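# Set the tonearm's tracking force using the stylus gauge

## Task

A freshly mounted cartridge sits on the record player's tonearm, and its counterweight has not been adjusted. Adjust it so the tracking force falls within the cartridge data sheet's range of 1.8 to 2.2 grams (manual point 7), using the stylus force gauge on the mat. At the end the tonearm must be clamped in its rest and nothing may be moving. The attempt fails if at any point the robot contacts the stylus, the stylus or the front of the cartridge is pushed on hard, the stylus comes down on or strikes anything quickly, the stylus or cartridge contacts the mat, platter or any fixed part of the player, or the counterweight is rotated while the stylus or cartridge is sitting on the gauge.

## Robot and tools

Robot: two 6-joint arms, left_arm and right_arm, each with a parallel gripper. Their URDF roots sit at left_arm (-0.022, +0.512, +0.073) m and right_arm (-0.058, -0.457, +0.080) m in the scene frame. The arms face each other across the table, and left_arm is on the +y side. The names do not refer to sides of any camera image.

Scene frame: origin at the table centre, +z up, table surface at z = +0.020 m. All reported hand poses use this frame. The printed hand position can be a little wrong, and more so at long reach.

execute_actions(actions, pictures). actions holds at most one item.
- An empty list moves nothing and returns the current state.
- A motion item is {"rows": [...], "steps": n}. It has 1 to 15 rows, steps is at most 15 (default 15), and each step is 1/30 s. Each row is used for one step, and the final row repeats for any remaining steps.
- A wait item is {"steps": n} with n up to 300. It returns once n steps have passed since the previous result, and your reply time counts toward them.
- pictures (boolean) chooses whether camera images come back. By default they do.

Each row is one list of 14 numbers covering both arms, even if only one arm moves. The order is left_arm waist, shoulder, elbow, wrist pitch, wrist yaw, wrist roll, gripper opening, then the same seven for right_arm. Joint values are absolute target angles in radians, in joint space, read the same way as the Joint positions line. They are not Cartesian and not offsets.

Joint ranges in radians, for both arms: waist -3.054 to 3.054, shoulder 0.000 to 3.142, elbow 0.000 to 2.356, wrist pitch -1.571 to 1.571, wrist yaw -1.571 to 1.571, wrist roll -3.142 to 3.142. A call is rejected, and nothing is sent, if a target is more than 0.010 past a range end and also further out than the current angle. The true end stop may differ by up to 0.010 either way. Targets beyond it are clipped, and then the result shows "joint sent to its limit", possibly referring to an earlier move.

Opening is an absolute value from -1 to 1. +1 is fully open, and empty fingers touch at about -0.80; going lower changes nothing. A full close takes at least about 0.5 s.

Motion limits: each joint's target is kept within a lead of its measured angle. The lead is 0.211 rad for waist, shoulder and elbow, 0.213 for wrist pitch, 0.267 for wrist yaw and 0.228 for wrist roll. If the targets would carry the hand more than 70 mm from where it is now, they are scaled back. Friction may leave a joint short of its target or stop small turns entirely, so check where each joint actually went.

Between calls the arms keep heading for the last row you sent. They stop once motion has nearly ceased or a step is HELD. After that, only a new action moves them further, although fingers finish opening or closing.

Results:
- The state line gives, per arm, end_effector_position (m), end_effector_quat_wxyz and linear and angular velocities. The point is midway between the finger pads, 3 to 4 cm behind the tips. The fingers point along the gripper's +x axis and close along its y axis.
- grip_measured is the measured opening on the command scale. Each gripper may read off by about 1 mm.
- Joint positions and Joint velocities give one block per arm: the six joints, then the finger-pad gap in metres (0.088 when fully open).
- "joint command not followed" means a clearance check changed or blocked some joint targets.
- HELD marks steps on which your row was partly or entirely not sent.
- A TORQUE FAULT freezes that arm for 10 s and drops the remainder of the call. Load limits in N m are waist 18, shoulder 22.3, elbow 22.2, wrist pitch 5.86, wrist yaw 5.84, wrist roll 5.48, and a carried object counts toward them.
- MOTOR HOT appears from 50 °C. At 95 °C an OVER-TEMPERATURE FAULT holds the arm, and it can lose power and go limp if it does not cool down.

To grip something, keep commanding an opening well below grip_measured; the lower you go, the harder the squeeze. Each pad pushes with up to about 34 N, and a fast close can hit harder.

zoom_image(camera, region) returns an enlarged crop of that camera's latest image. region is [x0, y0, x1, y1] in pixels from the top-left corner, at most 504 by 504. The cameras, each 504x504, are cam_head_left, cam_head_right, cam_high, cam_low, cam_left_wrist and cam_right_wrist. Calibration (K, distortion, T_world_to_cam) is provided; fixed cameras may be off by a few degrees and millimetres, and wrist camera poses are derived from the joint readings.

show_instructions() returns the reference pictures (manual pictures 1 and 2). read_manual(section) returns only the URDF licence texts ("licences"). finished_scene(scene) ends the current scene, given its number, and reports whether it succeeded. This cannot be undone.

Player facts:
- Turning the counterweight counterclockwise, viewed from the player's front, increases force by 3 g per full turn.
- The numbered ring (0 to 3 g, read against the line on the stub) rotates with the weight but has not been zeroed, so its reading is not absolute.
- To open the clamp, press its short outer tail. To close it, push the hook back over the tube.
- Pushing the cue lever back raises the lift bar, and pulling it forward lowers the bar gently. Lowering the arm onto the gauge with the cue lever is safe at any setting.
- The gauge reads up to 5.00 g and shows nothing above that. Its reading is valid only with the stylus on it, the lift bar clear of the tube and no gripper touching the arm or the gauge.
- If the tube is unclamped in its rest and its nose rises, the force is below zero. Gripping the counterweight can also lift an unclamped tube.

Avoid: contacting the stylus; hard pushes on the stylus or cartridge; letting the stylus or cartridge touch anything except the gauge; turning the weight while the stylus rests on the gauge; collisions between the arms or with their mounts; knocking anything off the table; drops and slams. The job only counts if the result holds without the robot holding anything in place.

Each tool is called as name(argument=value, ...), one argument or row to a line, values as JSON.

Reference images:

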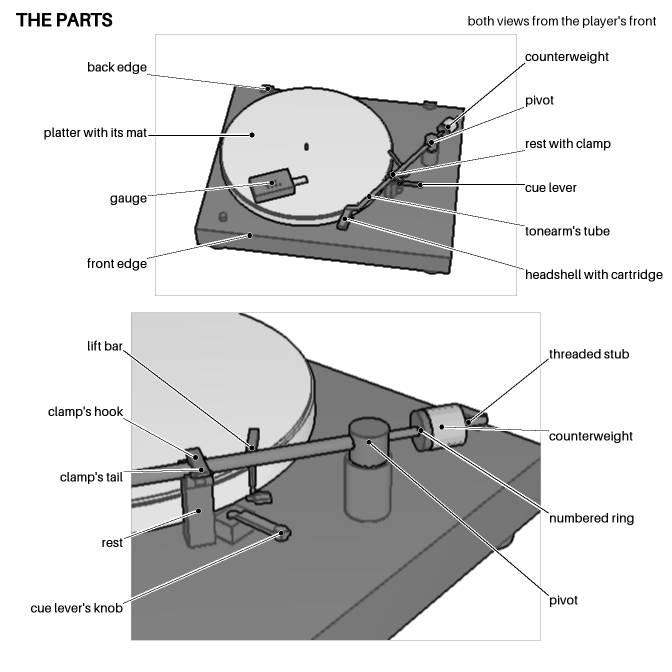

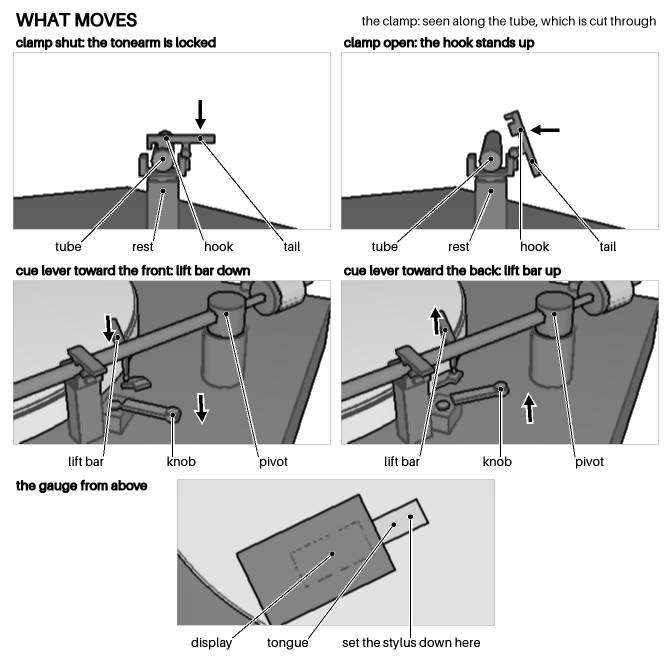

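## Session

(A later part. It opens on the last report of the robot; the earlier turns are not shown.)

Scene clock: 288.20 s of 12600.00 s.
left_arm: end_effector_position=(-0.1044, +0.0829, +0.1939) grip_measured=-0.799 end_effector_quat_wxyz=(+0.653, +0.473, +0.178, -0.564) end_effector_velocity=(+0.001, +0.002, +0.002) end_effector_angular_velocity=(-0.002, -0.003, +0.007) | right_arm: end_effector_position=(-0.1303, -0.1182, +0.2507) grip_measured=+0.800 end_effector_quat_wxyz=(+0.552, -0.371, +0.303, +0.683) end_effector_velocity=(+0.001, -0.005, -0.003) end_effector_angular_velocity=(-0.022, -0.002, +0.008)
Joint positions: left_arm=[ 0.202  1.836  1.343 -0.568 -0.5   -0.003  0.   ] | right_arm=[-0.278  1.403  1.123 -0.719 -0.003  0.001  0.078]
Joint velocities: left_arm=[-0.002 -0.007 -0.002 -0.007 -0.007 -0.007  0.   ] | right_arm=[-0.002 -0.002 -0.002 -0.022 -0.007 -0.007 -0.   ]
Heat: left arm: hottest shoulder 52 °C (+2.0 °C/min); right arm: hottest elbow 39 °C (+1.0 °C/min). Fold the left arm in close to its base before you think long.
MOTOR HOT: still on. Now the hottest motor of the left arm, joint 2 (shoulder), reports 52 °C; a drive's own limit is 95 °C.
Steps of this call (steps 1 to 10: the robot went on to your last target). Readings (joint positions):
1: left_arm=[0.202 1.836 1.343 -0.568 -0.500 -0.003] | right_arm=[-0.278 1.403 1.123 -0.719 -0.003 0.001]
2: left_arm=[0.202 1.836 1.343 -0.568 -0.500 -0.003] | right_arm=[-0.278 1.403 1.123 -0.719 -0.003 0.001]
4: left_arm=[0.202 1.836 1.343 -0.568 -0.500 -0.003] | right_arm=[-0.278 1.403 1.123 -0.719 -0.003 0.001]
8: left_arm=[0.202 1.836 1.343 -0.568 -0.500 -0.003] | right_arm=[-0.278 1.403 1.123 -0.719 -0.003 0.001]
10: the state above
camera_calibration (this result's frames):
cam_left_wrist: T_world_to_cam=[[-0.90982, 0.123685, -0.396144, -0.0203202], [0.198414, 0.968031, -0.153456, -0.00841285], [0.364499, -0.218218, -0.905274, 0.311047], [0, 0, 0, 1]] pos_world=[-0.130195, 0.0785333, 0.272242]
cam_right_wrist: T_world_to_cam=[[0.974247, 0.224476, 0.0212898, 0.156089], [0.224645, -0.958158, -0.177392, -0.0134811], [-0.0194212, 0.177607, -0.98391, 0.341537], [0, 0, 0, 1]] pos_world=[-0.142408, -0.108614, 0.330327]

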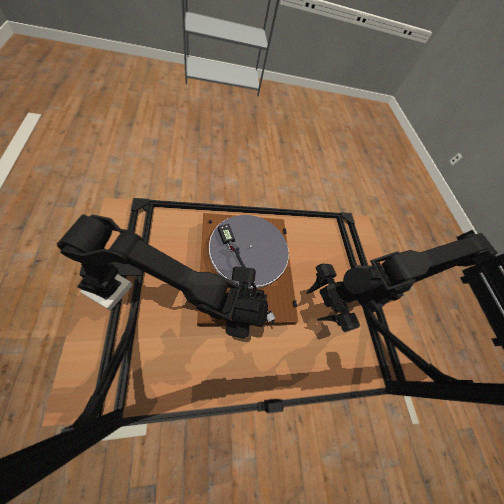

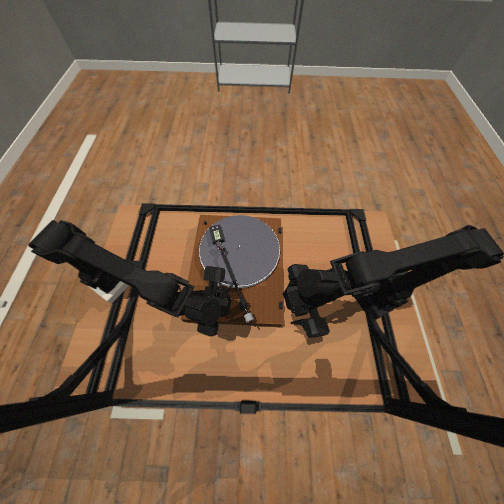

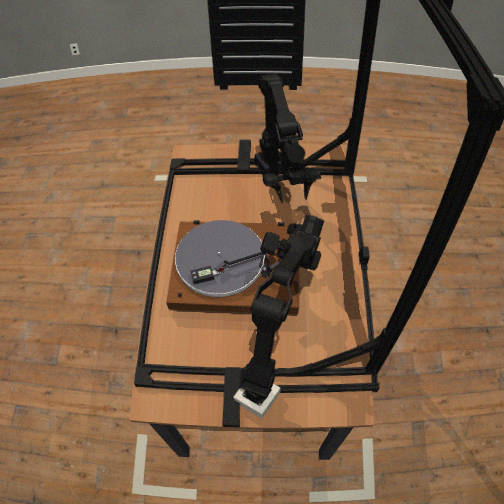

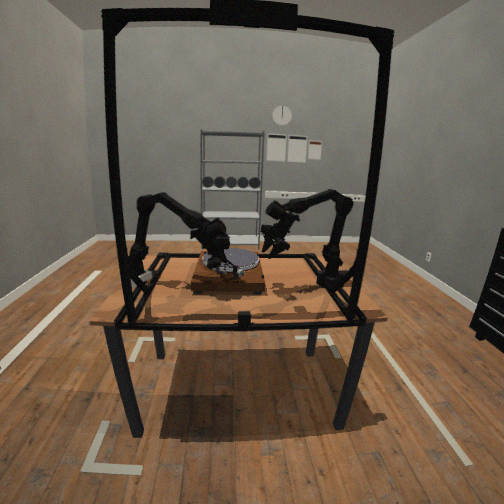

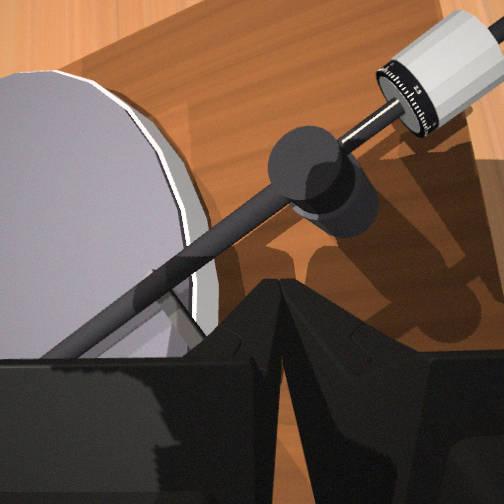

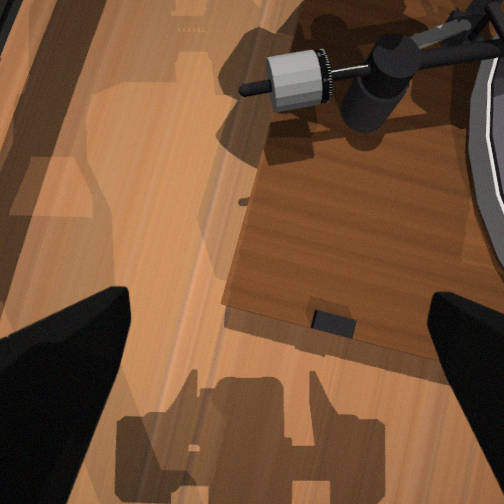

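execute_actions(
  actions=[
    {"rows": [[0.202,1.86,1.295,-0.49,-0.5,0,-0.9,-0.277,1.4,1.12,-0.72,0,0,0.8],[0.202,1.86,1.295,-0.49,-0.5,0,-0.9,-0.277,1.4,1.12,-0.72,0,0,0.8],[0.202,1.86,1.295,-0.49,-0.5,0,-0.9,-0.277,1.4,1.12,-0.72,0,0,0.8],[0.202,1.887,1.25,-0.42,-0.5,0,-0.9,-0.277,1.4,1.12,-0.72,0,0,0.8],[0.202,1.887,1.25,-0.42,-0.5,0,-0.9,-0.277,1.4,1.12,-0.72,0,0,0.8],[0.202,1.887,1.25,-0.42,-0.5,0,-0.9,-0.277,1.4,1.12,-0.72,0,0,0.8],[0.202,1.914,1.205,-0.35,-0.5,0,-0.9,-0.277,1.4,1.12,-0.72,0,0,0.8],[0.202,1.914,1.205,-0.35,-0.5,0,-0.9,-0.277,1.4,1.12,-0.72,0,0,0.8],[0.202,1.914,1.205,-0.35,-0.5,0,-0.9,-0.277,1.4,1.12,-0.72,0,0,0.8],[0.202,1.942,1.161,-0.278,-0.5,0,-0.9,-0.277,1.4,1.12,-0.72,0,0,0.8]], "steps": 15},
  ],
  pictures=false,
)

execute_actions(
  actions=[
    {"rows": [[0.202,1.942,1.161,-0.278,-0.5,0,-0.9,-0.277,1.4,1.12,-0.72,0,0,0.8],[0.202,1.942,1.161,-0.278,-0.5,0,-0.9,-0.277,1.4,1.12,-0.72,0,0,0.8],[0.202,1.942,1.161,-0.278,-0.5,0,-0.9,-0.277,1.4,1.12,-0.72,0,0,0.8],[0.202,1.942,1.161,-0.278,-0.5,0,-0.9,-0.277,1.4,1.12,-0.72,0,0,0.8],[0.202,1.942,1.161,-0.278,-0.5,0,-0.9,-0.277,1.4,1.12,-0.72,0,0,0.8],[0.202,1.966,1.205,-0.287,-0.5,0,-0.9,-0.277,1.4,1.12,-0.72,0,0,0.8]], "steps": 15},
  ],
  pictures=false,
)

execute_actions(
  actions=[
    {"rows": [[0.215,1.966,1.205,-0.287,-0.5,0,-0.9,-0.277,1.4,1.12,-0.72,0,0,0.8],[0.215,1.966,1.205,-0.287,-0.5,0,-0.9,-0.277,1.4,1.12,-0.72,0,0,0.8],[0.215,1.966,1.205,-0.287,-0.5,0,-0.9,-0.277,1.4,1.12,-0.72,0,0,0.8],[0.226,1.966,1.205,-0.287,-0.5,0,-0.9,-0.277,1.4,1.12,-0.72,0,0,0.8],[0.226,1.966,1.205,-0.287,-0.5,0,-0.9,-0.277,1.4,1.12,-0.72,0,0,0.8],[0.226,1.966,1.205,-0.287,-0.5,0,-0.9,-0.277,1.4,1.12,-0.72,0,0,0.8],[0.237,1.966,1.205,-0.287,-0.5,0,-0.9,-0.277,1.4,1.12,-0.72,0,0,0.8]], "steps": 15},
  ],
)

Scene clock: 301.17 s of 12600.00 s.
left_arm: end_effector_position=(-0.1043, +0.0836, +0.1223) grip_measured=-0.799 end_effector_quat_wxyz=(+0.653, +0.473, +0.178, -0.564) end_effector_velocity=(-0.009, +0.001, -0.023) end_effector_angular_velocity=(-0.053, +0.016, -0.013) | right_arm: end_effector_position=(-0.1303, -0.1182, +0.2507) grip_measured=+0.800 end_effector_quat_wxyz=(+0.552, -0.371, +0.303, +0.683) end_effector_velocity=(+0.001, -0.002, +0.001) end_effector_angular_velocity=(-0.000, -0.010, +0.005)
Joint positions: left_arm=[ 0.201  1.937  1.172 -0.296 -0.501 -0.003  0.   ] | right_arm=[-0.278  1.403  1.123 -0.719 -0.003  0.001  0.078]
Joint velocities: left_arm=[-0.022  0.027 -0.09   0.168 -0.007 -0.007  0.   ] | right_arm=[ 0.002 -0.007 -0.002 -0.007  0.007 -0.007 -0.   ]
Heat: left arm: hottest shoulder 52 °C (-1.0 °C/min); right arm: hottest elbow 39 °C (+1.0 °C/min). Fold the left arm in close to its base before you think long.
MOTOR HOT: still on. Now the hottest motor of the left arm, joint 2 (shoulder), reports 52 °C; a drive's own limit is 95 °C.
Steps of this call (steps 1 to 15: the robot went on to your last target; steps 16 to 90: nothing new was sent; then 9.47 s passed at rest; steps 91 to 105: all 15 steps of this action). Readings (joint positions):
91: left_arm=[0.202 1.836 1.336 -0.550 -0.499 -0.003] | right_arm=[-0.278 1.403 1.123 -0.719 -0.003 0.001]
92: left_arm=[0.202 1.837 1.328 -0.529 -0.499 -0.003] | right_arm=[-0.278 1.403 1.123 -0.719 -0.003 0.001]
94: left_arm=[0.202 1.845 1.309 -0.490 -0.499 -0.003] | right_arm=[-0.278 1.403 1.123 -0.719 -0.003 0.001]
98: left_arm=[0.202 1.879 1.253 -0.403 -0.499 -0.003] | right_arm=[-0.278 1.403 1.123 -0.719 -0.003 0.001]
105: the state above

Scene clock: 301.67 s of 12600.00 s.
left_arm: end_effector_position=(-0.1069, +0.0770, +0.1221) grip_measured=-0.799 end_effector_quat_wxyz=(+0.656, +0.468, +0.176, -0.566) end_effector_velocity=(-0.001, -0.002, +0.005) end_effector_angular_velocity=(-0.011, +0.001, +0.007) | right_arm: end_effector_position=(-0.1302, -0.1183, +0.2506) grip_measured=+0.800 end_effector_quat_wxyz=(+0.552, -0.371, +0.303, +0.683) end_effector_velocity=(+0.000, -0.003, -0.003) end_effector_angular_velocity=(-0.011, -0.008, +0.020)
Joint positions: left_arm=[ 0.201  1.956  1.192 -0.285 -0.501 -0.003  0.   ] | right_arm=[-0.278  1.403  1.123 -0.719 -0.003  0.001  0.078]
Joint velocities: left_arm=[-0.002 -0.002  0.012 -0.007 -0.007 -0.007  0.   ] | right_arm=[-0.002 -0.002 -0.007 -0.007 -0.007 -0.022 -0.   ]
Heat: left arm: hottest shoulder 52 °C (-1.0 °C/min); right arm: hottest elbow 39 °C (+1.0 °C/min). Fold the left arm in close to its base before you think long.
MOTOR HOT: still on. Now the hottest motor of the left arm, joint 2 (shoulder), reports 52 °C; a drive's own limit is 95 °C.
Steps of this call (steps 1 to 15: all 15 steps of this action). Readings (joint positions):
1: left_arm=[0.201 1.938 1.170 -0.291 -0.501 -0.003] | right_arm=[-0.278 1.403 1.123 -0.719 -0.003 0.001]
2: left_arm=[0.201 1.938 1.170 -0.286 -0.501 -0.003] | right_arm=[-0.278 1.403 1.123 -0.719 -0.003 0.001]
4: left_arm=[0.201 1.938 1.170 -0.283 -0.501 -0.003] | right_arm=[-0.278 1.403 1.123 -0.719 -0.003 0.001]
8: left_arm=[0.201 1.949 1.181 -0.283 -0.501 -0.003] | right_arm=[-0.278 1.403 1.123 -0.719 -0.003 0.001]
15: the state above

Scene clock: 302.17 s of 12600.00 s.
left_arm: end_effector_position=(-0.1009, +0.0755, +0.1217) grip_measured=-0.799 end_effector_quat_wxyz=(+0.658, +0.466, +0.182, -0.563) end_effector_velocity=(+0.001, +0.002, -0.002) end_effector_angular_velocity=(+0.007, -0.006, +0.007) | right_arm: end_effector_position=(-0.1302, -0.1183, +0.2506) grip_measured=+0.800 end_effector_quat_wxyz=(+0.552, -0.371, +0.303, +0.683) end_effector_velocity=(+0.000, -0.003, -0.003) end_effector_angular_velocity=(-0.012, -0.000, +0.008)
Joint positions: left_arm=[ 0.218  1.957  1.194 -0.286 -0.492 -0.003  0.   ] | right_arm=[-0.278  1.403  1.123 -0.719 -0.003  0.001  0.078]
Joint velocities: left_arm=[-0.002  0.002 -0.002 -0.007 -0.007 -0.007  0.   ] | right_arm=[-0.002 -0.002 -0.007 -0.007 -0.007 -0.007 -0.   ]
Heat: left arm: hottest shoulder 52 °C (-1.0 °C/min); right arm: hottest elbow 39 °C (+1.0 °C/min). Fold the left arm in close to its base before you think long.
MOTOR HOT: still on. Now the hottest motor of the left arm, joint 2 (shoulder), reports 52 °C; a drive's own limit is 95 °C.
Steps of this call (steps 1 to 15: all 15 steps of this action). Readings (joint positions):
1: left_arm=[0.201 1.956 1.192 -0.285 -0.501 -0.003] | right_arm=[-0.278 1.403 1.123 -0.719 -0.003 0.001]
2: left_arm=[0.203 1.956 1.193 -0.285 -0.501 -0.003] | right_arm=[-0.278 1.403 1.123 -0.719 -0.003 0.001]
4: left_arm=[0.208 1.956 1.193 -0.285 -0.501 -0.003] | right_arm=[-0.278 1.403 1.123 -0.719 -0.003 0.001]
8: left_arm=[0.217 1.957 1.194 -0.286 -0.493 -0.003] | right_arm=[-0.278 1.403 1.123 -0.719 -0.003 0.001]
15: the state above
camera_calibration (this result's frames):
cam_left_wrist: T_world_to_cam=[[-0.915059, 0.109323, -0.388221, -0.0452066], [0.185444, 0.968825, -0.164282, -0.0130883], [0.358158, -0.222321, -0.906805, 0.242631], [0, 0, 0, 1]] pos_world=[-0.12584, 0.0715643, 0.200318]
cam_right_wrist: T_world_to_cam=[[0.974245, 0.224484, 0.0212829, 0.156096], [0.224659, -0.958224, -0.177017, -0.0136789], [-0.0193436, 0.177239, -0.983978, 0.341395], [0, 0, 0, 1]] pos_world=[-0.142399, -0.108657, 0.330181]

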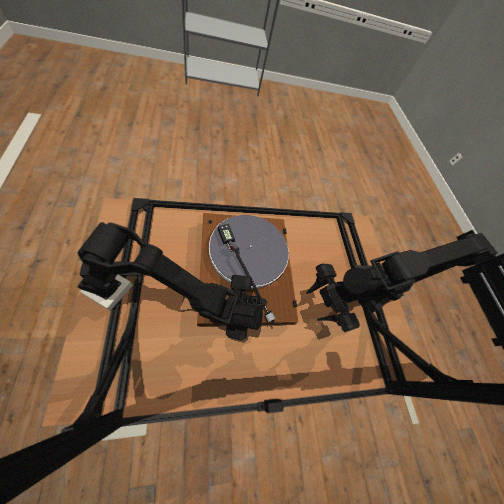

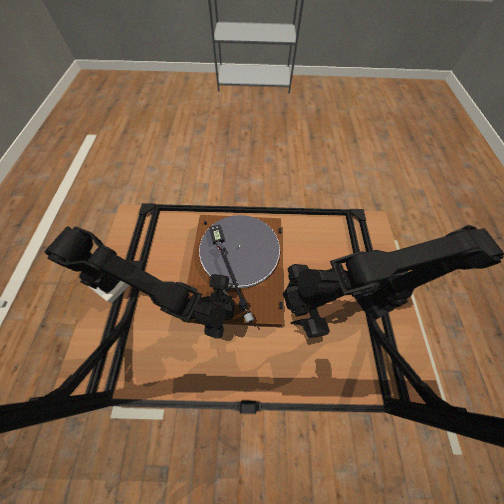

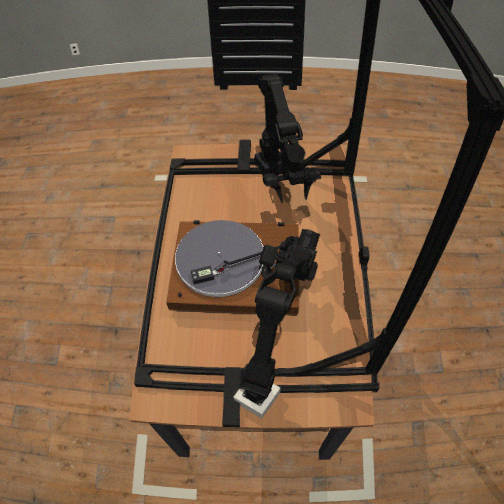

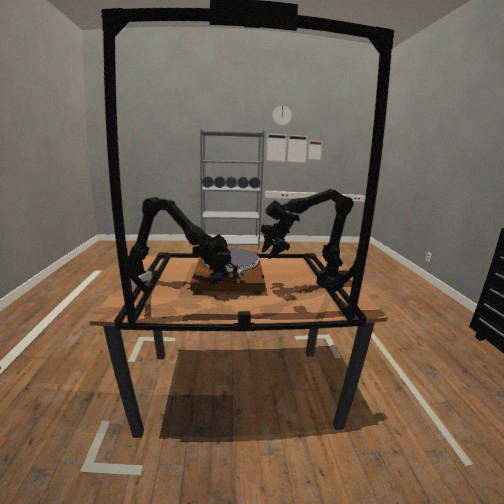

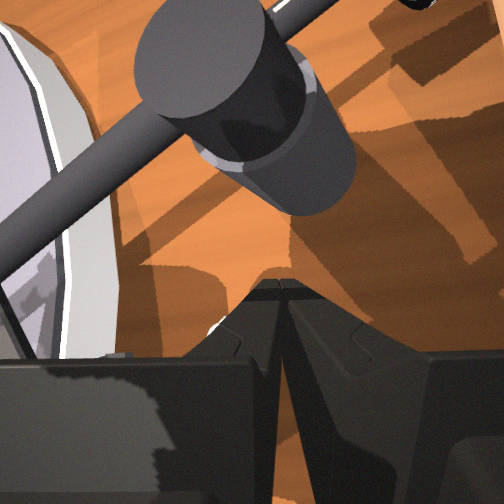

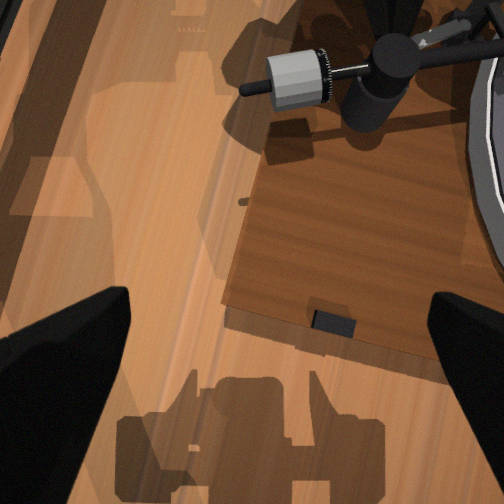

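execute_actions(
  actions=[
    {"rows": [[0.205,1.957,1.2,-0.29,-0.5,0,-0.9,-0.277,1.4,1.12,-0.72,0,0,0.8],[0.205,1.957,1.2,-0.29,-0.5,0,-0.9,-0.277,1.4,1.12,-0.72,0,0,0.8],[0.205,1.957,1.2,-0.29,-0.5,0,-0.9,-0.277,1.4,1.12,-0.72,0,0,0.8],[0.205,1.957,1.2,-0.29,-0.5,0,-0.9,-0.277,1.4,1.12,-0.72,0,0,0.8],[0.205,1.984,1.244,-0.309,-0.5,0,-0.9,-0.277,1.4,1.12,-0.72,0,0,0.8]], "steps": 15},
  ],
  pictures=false,
)

execute_actions(
  actions=[
    {"rows": [[0.218,1.984,1.244,-0.309,-0.5,0,-0.9,-0.277,1.4,1.12,-0.72,0,0,0.8],[0.218,1.984,1.244,-0.309,-0.5,0,-0.9,-0.277,1.4,1.12,-0.72,0,0,0.8],[0.218,1.984,1.244,-0.309,-0.5,0,-0.9,-0.277,1.4,1.12,-0.72,0,0,0.8],[0.232,1.984,1.244,-0.309,-0.5,0,-0.9,-0.277,1.4,1.12,-0.72,0,0,0.8],[0.232,1.984,1.244,-0.309,-0.5,0,-0.9,-0.277,1.4,1.12,-0.72,0,0,0.8],[0.232,1.984,1.244,-0.309,-0.5,0,-0.9,-0.277,1.4,1.12,-0.72,0,0,0.8],[0.246,1.984,1.244,-0.309,-0.5,0,-0.9,-0.277,1.4,1.12,-0.72,0,0,0.8]], "steps": 15},
  ],
)

Scene clock: 313.93 s of 12600.00 s.
left_arm: end_effector_position=(-0.1065, +0.0700, +0.1249) grip_measured=-0.799 end_effector_quat_wxyz=(+0.657, +0.467, +0.178, -0.564) end_effector_velocity=(+0.001, +0.004, -0.010) end_effector_angular_velocity=(+0.025, -0.013, +0.007) | right_arm: end_effector_position=(-0.1302, -0.1183, +0.2506) grip_measured=+0.800 end_effector_quat_wxyz=(+0.552, -0.371, +0.303, +0.683) end_effector_velocity=(-0.002, -0.002, -0.001) end_effector_angular_velocity=(-0.010, +0.013, +0.016)
Joint positions: left_arm=[ 0.208  1.973  1.231 -0.307 -0.498 -0.003  0.   ] | right_arm=[-0.278  1.403  1.123 -0.719 -0.003  0.001  0.078]
Joint velocities: left_arm=[-0.002  0.017 -0.007 -0.007 -0.007 -0.007  0.   ] | right_arm=[-0.002 -0.002 -0.002 -0.007 -0.022 -0.007 -0.   ]
Heat: left arm: hottest shoulder 51 °C (-3.0 °C/min); right arm: hottest elbow 39 °C (+1.0 °C/min). Fold the left arm in close to its base before you think long.
MOTOR HOT: still on. Now the hottest motor of the left arm, joint 2 (shoulder), reports 51 °C; a drive's own limit is 95 °C.
Steps of this call (steps 1 to 15: the robot went on to your last target; steps 16 to 90: nothing new was sent; then 8.27 s passed at rest; steps 91 to 105: all 15 steps of this action). Readings (joint positions):
91: left_arm=[0.217 1.957 1.194 -0.287 -0.493 -0.003] | right_arm=[-0.278 1.403 1.123 -0.719 -0.003 0.001]
92: left_arm=[0.215 1.957 1.194 -0.287 -0.496 -0.003] | right_arm=[-0.278 1.403 1.123 -0.719 -0.003 0.001]
94: left_arm=[0.213 1.957 1.194 -0.288 -0.498 -0.003] | right_arm=[-0.278 1.403 1.123 -0.719 -0.003 0.001]
98: left_arm=[0.209 1.970 1.222 -0.301 -0.498 -0.003] | right_arm=[-0.278 1.403 1.123 -0.719 -0.003 0.001]
105: the state above

Scene clock: 314.43 s of 12600.00 s.
left_arm: end_effector_position=(-0.1022, +0.0689, +0.1240) grip_measured=-0.799 end_effector_quat_wxyz=(+0.657, +0.466, +0.184, -0.563) end_effector_velocity=(+0.002, +0.001, +0.000) end_effector_angular_velocity=(-0.002, -0.016, +0.014) | right_arm: end_effector_position=(-0.1302, -0.1183, +0.2506) grip_measured=+0.800 end_effector_quat_wxyz=(+0.552, -0.371, +0.303, +0.683) end_effector_velocity=(+0.000, -0.001, +0.001) end_effector_angular_velocity=(+0.001, -0.018, +0.017)
Joint positions: left_arm=[ 0.221  1.975  1.233 -0.308 -0.488 -0.003  0.   ] | right_arm=[-0.278  1.403  1.123 -0.719 -0.003  0.001  0.078]
Joint velocities: left_arm=[-0.002  0.002  0.002 -0.007 -0.022 -0.007  0.   ] | right_arm=[ 0.002 -0.002  0.002 -0.007  0.007 -0.022  0.   ]
Heat: left arm: hottest shoulder 51 °C (-3.0 °C/min); right arm: hottest elbow 39 °C (+1.0 °C/min). Fold the left arm in close to its base before you think long.
MOTOR HOT: still on. Now the hottest motor of the left arm, joint 2 (shoulder), reports 51 °C; a drive's own limit is 95 °C.
Steps of this call (steps 1 to 15: all 15 steps of this action). Readings (joint positions):
1: left_arm=[0.208 1.974 1.231 -0.307 -0.498 -0.003] | right_arm=[-0.278 1.403 1.123 -0.719 -0.003 0.001]
2: left_arm=[0.209 1.975 1.231 -0.307 -0.498 -0.003] | right_arm=[-0.278 1.403 1.123 -0.719 -0.003 0.001]
4: left_arm=[0.212 1.975 1.232 -0.307 -0.498 -0.003] | right_arm=[-0.278 1.403 1.123 -0.719 -0.003 0.001]
8: left_arm=[0.220 1.975 1.233 -0.308 -0.490 -0.003] | right_arm=[-0.278 1.403 1.123 -0.719 -0.003 0.001]
15: the state above
camera_calibration (this result's frames):
cam_left_wrist: T_world_to_cam=[[-0.916288, 0.108759, -0.385471, -0.0451628], [0.183509, 0.969463, -0.162681, -0.00646336], [0.356007, -0.2198, -0.908266, 0.243495], [0, 0, 0, 1]] pos_world=[-0.126882, 0.0646981, 0.202698]
cam_right_wrist: T_world_to_cam=[[0.974245, 0.224484, 0.0212829, 0.156096], [0.224659, -0.958224, -0.177017, -0.0136789], [-0.0193436, 0.177239, -0.983978, 0.341395], [0, 0, 0, 1]] pos_world=[-0.142399, -0.108657, 0.330181]

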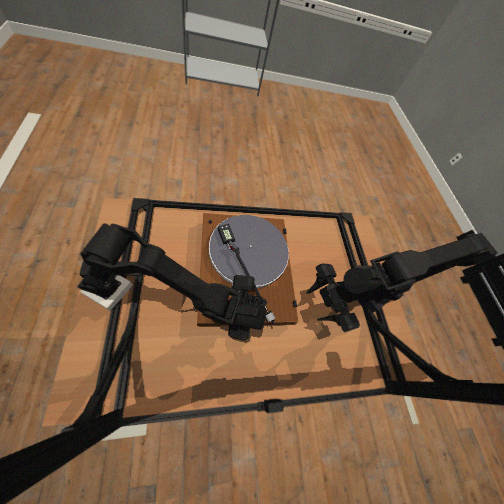

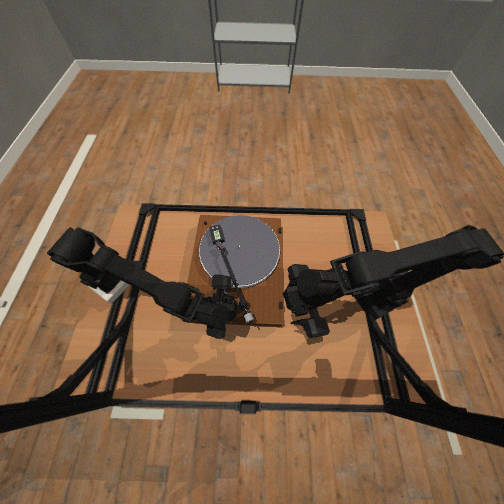

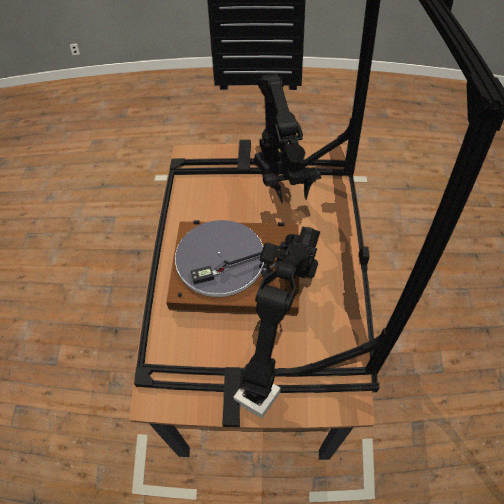

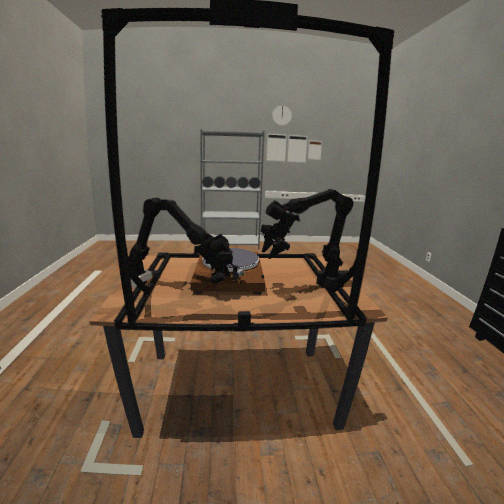

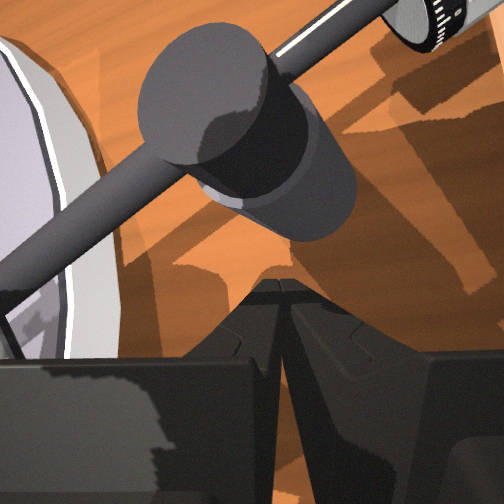

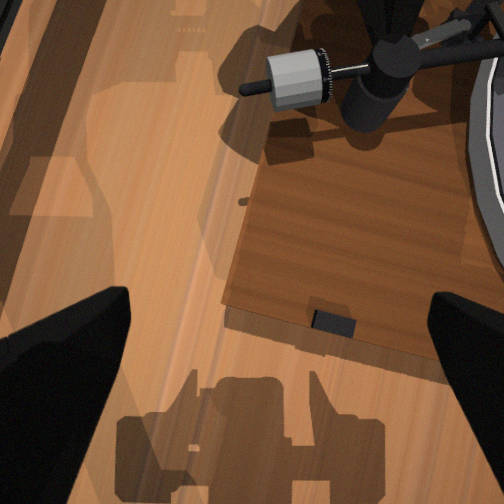

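execute_actions(
  actions=[
    {"rows": [[0.205,1.96,1.215,-0.3,-0.5,0,-0.9,-0.277,1.4,1.12,-0.72,0,0,0.8],[0.205,1.96,1.215,-0.3,-0.5,0,-0.9,-0.277,1.4,1.12,-0.72,0,0,0.8],[0.205,1.96,1.215,-0.3,-0.5,0,-0.9,-0.277,1.4,1.12,-0.72,0,0,0.8],[0.205,1.96,1.215,-0.3,-0.5,0,-0.9,-0.277,1.4,1.12,-0.72,0,0,0.8],[0.205,1.96,1.215,-0.3,-0.5,0,-0.9,-0.277,1.4,1.12,-0.72,0,0,0.8],[0.205,1.89,1.25,-0.42,-0.5,0,-0.9,-0.277,1.4,1.12,-0.72,0,0,0.8]], "steps": 15},
  ],
  pictures=false,
)

execute_actions(
  actions=[
    {"rows": [[0.21,1.93,1.36,-0.6,-0.5,0,-0.9,-0.277,1.4,1.12,-0.72,0,0,0.8],[0.21,1.93,1.36,-0.6,-0.5,0,-0.9,-0.277,1.4,1.12,-0.72,0,0,0.8],[0.21,1.93,1.36,-0.6,-0.5,0,-0.9,-0.277,1.4,1.12,-0.72,0,0,0.8],[0.21,1.93,1.36,-0.6,-0.5,0,-0.9,-0.277,1.4,1.12,-0.72,0,0,0.8],[0.22,1.99,1.47,-0.76,-0.5,0,-0.9,-0.277,1.4,1.12,-0.72,0,0,0.8],[0.22,1.99,1.47,-0.76,-0.5,0,-0.9,-0.277,1.4,1.12,-0.72,0,0,0.8],[0.22,1.99,1.47,-0.76,-0.5,0,-0.9,-0.277,1.4,1.12,-0.72,0,0,0.8],[0.22,1.99,1.47,-0.76,-0.5,0,-0.9,-0.277,1.4,1.12,-0.72,0,0,0.8],[0.235,2.066,1.56,-0.8355,-0.5,0,-0.9,-0.277,1.4,1.12,-0.72,0,0,0.8]], "steps": 15},
  ],
  pictures=false,
)

execute_actions(
  actions=[
    {"steps": 10},
  ],
)

Scene clock: 352.03 s of 12600.00 s.
left_arm: end_effector_position=(-0.1025, +0.0818, +0.1502) grip_measured=-0.799 end_effector_quat_wxyz=(+0.653, +0.475, +0.181, -0.561) end_effector_velocity=(+0.007, +0.012, -0.005) end_effector_angular_velocity=(+0.058, -0.032, +0.025) | right_arm: end_effector_position=(-0.1302, -0.1183, +0.2507) grip_measured=+0.800 end_effector_quat_wxyz=(+0.552, -0.371, +0.303, +0.683) end_effector_velocity=(-0.004, -0.003, +0.001) end_effector_angular_velocity=(-0.005, +0.014, +0.020)
Joint positions: left_arm=[ 0.207  1.896  1.242 -0.414 -0.499 -0.003  0.   ] | right_arm=[-0.278  1.403  1.123 -0.719 -0.003  0.001  0.078]
Joint velocities: left_arm=[-0.002 -0.002  0.002 -0.081 -0.022 -0.022  0.   ] | right_arm=[ 0.002 -0.007 -0.002 -0.007 -0.022 -0.007 -0.   ]
Heat: left arm: hottest shoulder 50 °C (-2.0 °C/min); right arm: hottest elbow 39 °C (+0.0 °C/min). Fold the left arm in close to its base before you think long.
MOTOR HOT: still on. Now the hottest motor of the left arm, joint 2 (shoulder), reports 50 °C; a drive's own limit is 95 °C.
Steps of this call (steps 1 to 15: the robot went on to your last target; steps 16 to 90: nothing new was sent; then 34.10 s passed at rest; steps 91 to 105: all 15 steps of this action). Readings (joint positions):
91: left_arm=[0.220 1.975 1.233 -0.308 -0.490 -0.003] | right_arm=[-0.278 1.403 1.123 -0.719 -0.003 0.001]
92: left_arm=[0.218 1.975 1.232 -0.307 -0.496 -0.003] | right_arm=[-0.278 1.403 1.123 -0.719 -0.003 0.001]
94: left_arm=[0.214 1.975 1.229 -0.304 -0.498 -0.003] | right_arm=[-0.278 1.403 1.123 -0.719 -0.003 0.001]
98: left_arm=[0.209 1.940 1.230 -0.384 -0.495 -0.002] | right_arm=[-0.278 1.403 1.123 -0.719 -0.003 0.001]
105: the state above

Scene clock: 352.53 s of 12600.00 s.
left_arm: end_effector_position=(-0.0911, +0.0807, +0.1473) grip_measured=-0.799 end_effector_quat_wxyz=(+0.601, +0.578, +0.228, -0.503) end_effector_velocity=(+0.010, +0.008, -0.042) end_effector_angular_velocity=(+0.173, -0.034, +0.023) | right_arm: end_effector_position=(-0.1302, -0.1184, +0.2506) grip_measured=+0.800 end_effector_quat_wxyz=(+0.552, -0.371, +0.303, +0.683) end_effector_velocity=(+0.001, -0.004, -0.004) end_effector_angular_velocity=(-0.025, -0.011, +0.020)
Joint positions: left_arm=[ 0.233  2.053  1.537 -0.825 -0.499 -0.002  0.   ] | right_arm=[-0.278  1.403  1.123 -0.719 -0.003  0.001  0.078]
Joint velocities: left_arm=[ 0.022  0.129  0.061 -0.11   0.022 -0.007  0.   ] | right_arm=[-0.002  0.002 -0.002 -0.022 -0.007 -0.022 -0.   ]
Heat: left arm: hottest shoulder 50 °C (-2.0 °C/min); right arm: hottest elbow 39 °C (+0.0 °C/min). Fold the left arm in close to its base before you think long.
MOTOR HOT: still on. Now the hottest motor of the left arm, joint 2 (shoulder), reports 50 °C; a drive's own limit is 95 °C.
Steps of this call (steps 1 to 15: all 15 steps of this action). Readings (joint positions):
1: left_arm=[0.207 1.901 1.262 -0.463 -0.499 -0.002] | right_arm=[-0.278 1.403 1.123 -0.719 -0.003 0.001]
2: left_arm=[0.207 1.909 1.286 -0.510 -0.499 -0.002] | right_arm=[-0.278 1.403 1.123 -0.719 -0.003 0.001]
4: left_arm=[0.207 1.919 1.319 -0.552 -0.499 -0.002] | right_arm=[-0.278 1.403 1.123 -0.719 -0.003 0.001]
8: left_arm=[0.213 1.962 1.429 -0.704 -0.499 -0.002] | right_arm=[-0.278 1.403 1.123 -0.719 -0.003 0.001]
15: the state above

Scene clock: 352.87 s of 12600.00 s.
left_arm: end_effector_position=(-0.0913, +0.0798, +0.1477) grip_measured=-0.799 end_effector_quat_wxyz=(+0.600, +0.579, +0.228, -0.502) end_effector_velocity=(+0.000, +0.001, +0.002) end_effector_angular_velocity=(-0.009, -0.000, +0.018) | right_arm: end_effector_position=(-0.1302, -0.1184, +0.2506) grip_measured=+0.800 end_effector_quat_wxyz=(+0.552, -0.371, +0.303, +0.683) end_effector_velocity=(+0.002, -0.002, -0.001) end_effector_angular_velocity=(-0.005, -0.011, -0.000)
Joint positions: left_arm=[ 0.233  2.059  1.548 -0.834 -0.499 -0.002  0.   ] | right_arm=[-0.278  1.403  1.123 -0.719 -0.003  0.001  0.078]
Joint velocities: left_arm=[-0.002 -0.002  0.002 -0.007 -0.007 -0.022  0.   ] | right_arm=[-0.002 -0.002 -0.002 -0.007  0.007 -0.007 -0.   ]
Heat: left arm: hottest shoulder 51 °C (-1.0 °C/min); right arm: hottest elbow 39 °C (+0.0 °C/min). Fold the left arm in close to its base before you think long.
MOTOR HOT: still on. Now the hottest motor of the left arm, joint 2 (shoulder), reports 51 °C; a drive's own limit is 95 °C.
Steps of this call (steps 1 to 10: the robot went on to your last target). Readings (joint positions):
1: left_arm=[0.233 2.057 1.539 -0.827 -0.499 -0.002] | right_arm=[-0.278 1.403 1.123 -0.719 -0.003 0.001]
2: left_arm=[0.233 2.058 1.541 -0.830 -0.499 -0.002] | right_arm=[-0.278 1.403 1.123 -0.719 -0.003 0.001]
4: left_arm=[0.233 2.059 1.544 -0.832 -0.499 -0.003] | right_arm=[-0.278 1.403 1.123 -0.719 -0.003 0.001]
8: left_arm=[0.233 2.059 1.548 -0.833 -0.499 -0.003] | right_arm=[-0.278 1.403 1.123 -0.719 -0.003 0.001]
10: the state above
camera_calibration (this result's frames):
cam_left_wrist: T_world_to_cam=[[-0.875469, 0.208447, -0.43601, -0.0239989], [0.170042, 0.97737, 0.12583, -0.0596698], [0.452372, 0.03602, -0.891102, 0.249416], [0, 0, 0, 1]] pos_world=[-0.123693, 0.054338, 0.219299]
cam_right_wrist: T_world_to_cam=[[0.974245, 0.224484, 0.0212829, 0.156098], [0.224659, -0.958224, -0.177017, -0.0137795], [-0.0193436, 0.177239, -0.983978, 0.341396], [0, 0, 0, 1]] pos_world=[-0.142378, -0.108754, 0.330164]

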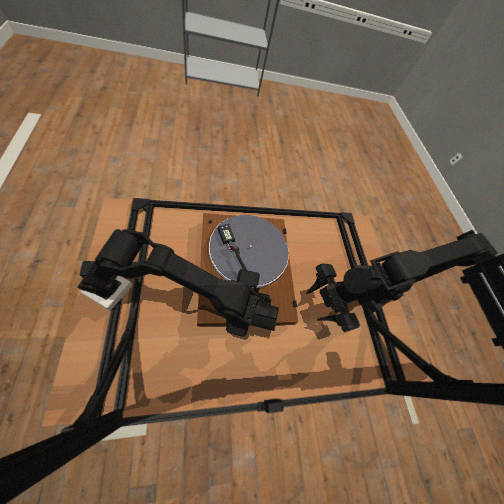

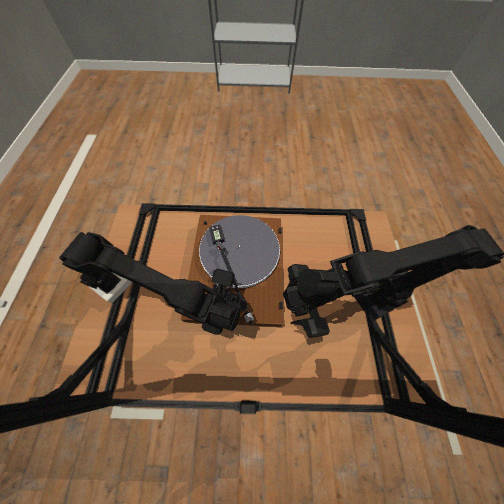

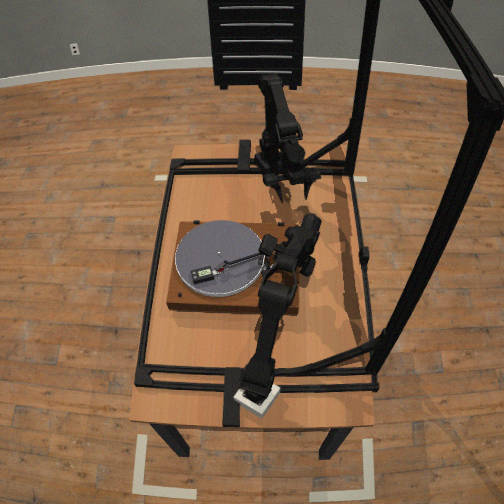

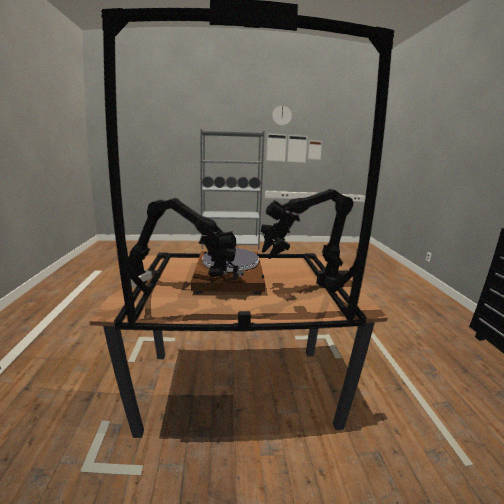

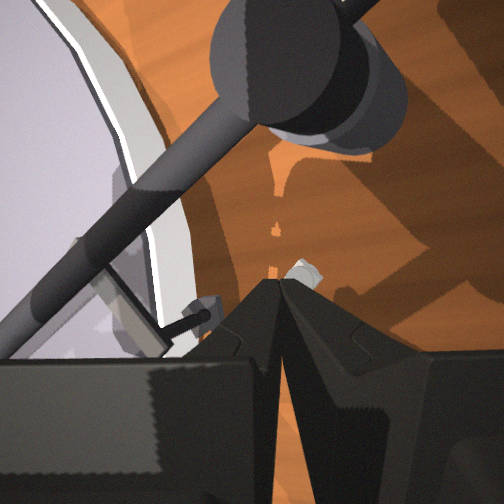

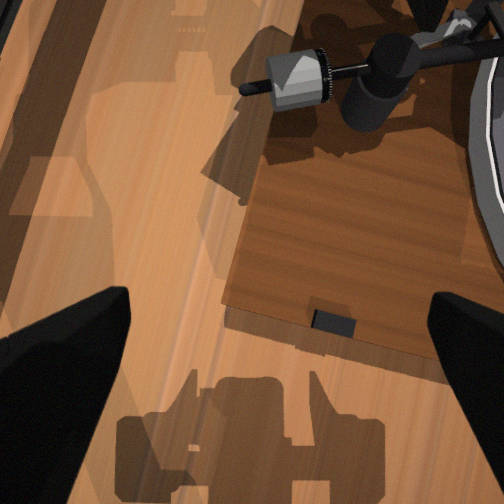

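execute_actions(
  actions=[
    {"rows": [[0.233,2.07,1.53,-0.815,-0.5,0,-0.9,-0.277,1.4,1.12,-0.72,0,0,0.8],[0.233,2.075,1.52,-0.8,-0.5,0,-0.9,-0.277,1.4,1.12,-0.72,0,0,0.8],[0.233,2.08,1.51,-0.785,-0.5,0,-0.9,-0.277,1.4,1.12,-0.72,0,0,0.8],[0.233,2.088,1.50,-0.772,-0.5,0,-0.9,-0.277,1.4,1.12,-0.72,0,0,0.8]], "steps": 15},
  ],
  pictures=false,
)

execute_actions(
  actions=[
    {"rows": [[0.229,2.084,1.494,-0.77,-0.5,0,-0.9,-0.277,1.4,1.12,-0.72,0,0,0.8],[0.225,2.08,1.488,-0.768,-0.5,0,-0.9,-0.277,1.4,1.12,-0.72,0,0,0.8],[0.221,2.076,1.482,-0.766,-0.5,0,-0.9,-0.277,1.4,1.12,-0.72,0,0,0.8],[0.217,2.072,1.476,-0.764,-0.5,0,-0.9,-0.277,1.4,1.12,-0.72,0,0,0.8],[0.213,2.067,1.469,-0.762,-0.5,0,-0.9,-0.277,1.4,1.12,-0.72,0,0,0.8],[0.209,2.062,1.462,-0.76,-0.5,0,-0.9,-0.277,1.4,1.12,-0.72,0,0,0.8],[0.205,2.057,1.455,-0.757,-0.5,0,-0.9,-0.277,1.4,1.12,-0.72,0,0,0.8],[0.201,2.052,1.448,-0.754,-0.5,0,-0.9,-0.277,1.4,1.12,-0.72,0,0,0.8],[0.198,2.047,1.441,-0.752,-0.5,0,-0.9,-0.277,1.4,1.12,-0.72,0,0,0.8]], "steps": 15},
  ],
)

Scene clock: 366.30 s of 12600.00 s.
left_arm: end_effector_position=(-0.0919, +0.0777, +0.1384) grip_measured=-0.799 end_effector_quat_wxyz=(+0.605, +0.574, +0.223, -0.504) end_effector_velocity=(+0.001, +0.003, -0.001) end_effector_angular_velocity=(+0.012, -0.013, -0.007) | right_arm: end_effector_position=(-0.1302, -0.1184, +0.2506) grip_measured=+0.800 end_effector_quat_wxyz=(+0.552, -0.371, +0.303, +0.682) end_effector_velocity=(-0.002, -0.001, +0.001) end_effector_angular_velocity=(-0.003, +0.002, +0.013)
Joint positions: left_arm=[ 0.231  2.068  1.518 -0.78  -0.506 -0.002  0.   ] | right_arm=[-0.278  1.403  1.123 -0.719 -0.003  0.001  0.078]
Joint velocities: left_arm=[-0.002 -0.002 -0.007 -0.007 -0.007  0.007  0.   ] | right_arm=[ 0.002 -0.002  0.002 -0.007 -0.007 -0.007 -0.   ]
Heat: left arm: hottest shoulder 51 °C (-1.0 °C/min); right arm: hottest elbow 39 °C (+0.0 °C/min). Fold the left arm in close to its base before you think long.
MOTOR HOT: still on. Now the hottest motor of the left arm, joint 2 (shoulder), reports 51 °C; a drive's own limit is 95 °C.
Steps of this call (steps 1 to 30: the robot went on to your last target; steps 31 to 90: nothing new was sent; then 9.93 s passed at rest; steps 91 to 105: all 15 steps of this action). Readings (joint positions):
91: left_arm=[0.233 2.059 1.549 -0.833 -0.499 -0.002] | right_arm=[-0.278 1.403 1.123 -0.719 -0.003 0.001]
92: left_arm=[0.233 2.059 1.546 -0.825 -0.499 -0.002] | right_arm=[-0.278 1.403 1.123 -0.719 -0.003 0.001]
94: left_arm=[0.233 2.062 1.535 -0.800 -0.499 -0.002] | right_arm=[-0.278 1.403 1.123 -0.719 -0.003 0.001]
98: left_arm=[0.231 2.068 1.521 -0.783 -0.505 -0.002] | right_arm=[-0.278 1.403 1.123 -0.719 -0.003 0.001]
105: the state above

Scene clock: 366.80 s of 12600.00 s.
left_arm: end_effector_position=(-0.0966, +0.0859, +0.1375) grip_measured=-0.799 end_effector_quat_wxyz=(+0.605, +0.576, +0.213, -0.507) end_effector_velocity=(+0.003, +0.002, +0.000) end_effector_angular_velocity=(-0.008, -0.018, +0.009) | right_arm: end_effector_position=(-0.1302, -0.1184, +0.2506) grip_measured=+0.800 end_effector_quat_wxyz=(+0.552, -0.371, +0.303, +0.682) end_effector_velocity=(-0.001, -0.005, -0.001) end_effector_angular_velocity=(-0.020, +0.011, +0.016)
Joint positions: left_arm=[ 0.21   2.039  1.466 -0.751 -0.52  -0.002  0.   ] | right_arm=[-0.278  1.403  1.123 -0.719 -0.003  0.001  0.078]
Joint velocities: left_arm=[-0.002 -0.007 -0.017  0.007 -0.022 -0.007  0.   ] | right_arm=[-0.002 -0.007 -0.002 -0.022 -0.022 -0.007 -0.   ]
Heat: left arm: hottest shoulder 51 °C (-1.0 °C/min); right arm: hottest elbow 39 °C (+0.0 °C/min). Fold the left arm in close to its base before you think long.
MOTOR HOT: still on. Now the hottest motor of the left arm, joint 2 (shoulder), reports 51 °C; a drive's own limit is 95 °C.
Steps of this call (steps 1 to 15: all 15 steps of this action). Readings (joint positions):
1: left_arm=[0.231 2.068 1.517 -0.779 -0.506 -0.002] | right_arm=[-0.278 1.403 1.123 -0.719 -0.003 0.001]
2: left_arm=[0.230 2.068 1.515 -0.777 -0.509 -0.002] | right_arm=[-0.278 1.403 1.123 -0.719 -0.003 0.001]
4: left_arm=[0.228 2.066 1.509 -0.770 -0.515 -0.002] | right_arm=[-0.278 1.403 1.123 -0.719 -0.003 0.001]
8: left_arm=[0.222 2.054 1.489 -0.756 -0.518 -0.002] | right_arm=[-0.278 1.403 1.123 -0.719 -0.003 0.001]
15: the state above
camera_calibration (this result's frames):
cam_left_wrist: T_world_to_cam=[[-0.866075, 0.212637, -0.452437, -0.0316253], [0.186161, 0.977119, 0.102868, -0.0587058], [0.463958, 0.00486531, -0.885844, 0.245546], [0, 0, 0, 1]] pos_world=[-0.130384, 0.0628926, 0.209246]
cam_right_wrist: T_world_to_cam=[[0.974285, 0.224281, 0.0216037, 0.155941], [0.224517, -0.958259, -0.17701, -0.013805], [-0.0189981, 0.177309, -0.983972, 0.341446], [0, 0, 0, 1]] pos_world=[-0.142345, -0.108745, 0.330161]

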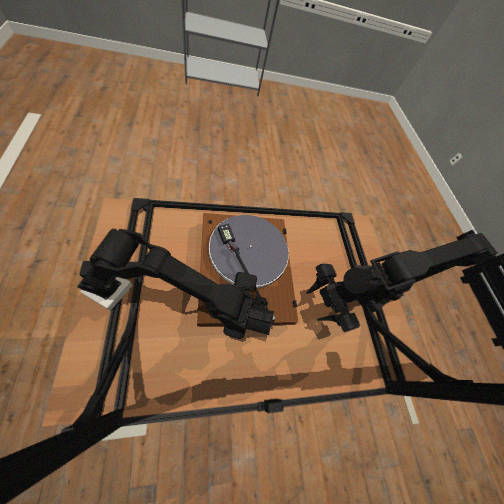

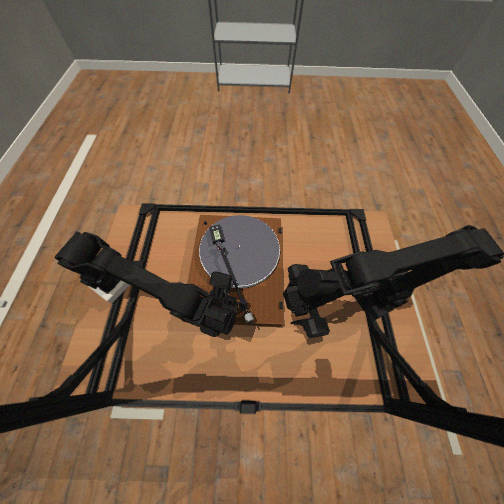

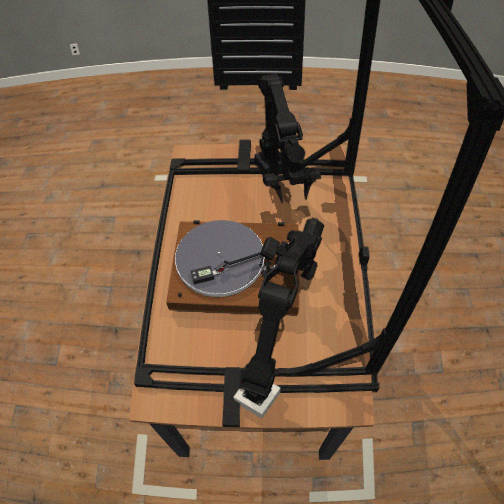

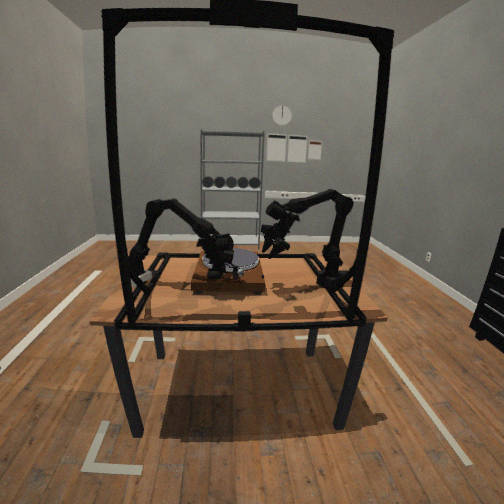

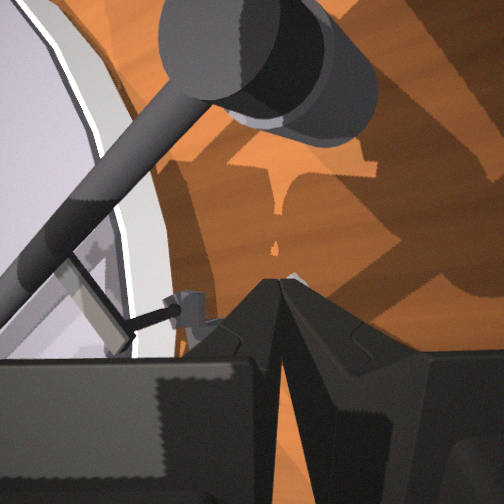

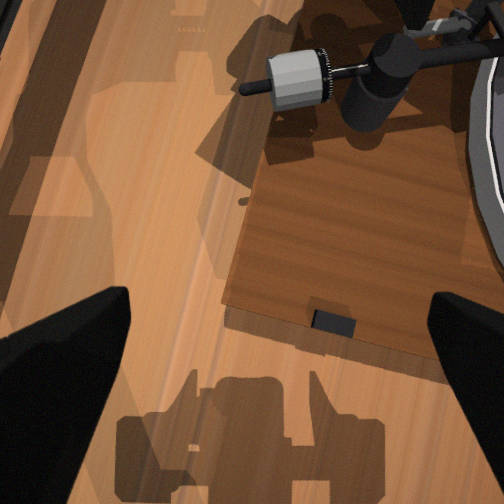

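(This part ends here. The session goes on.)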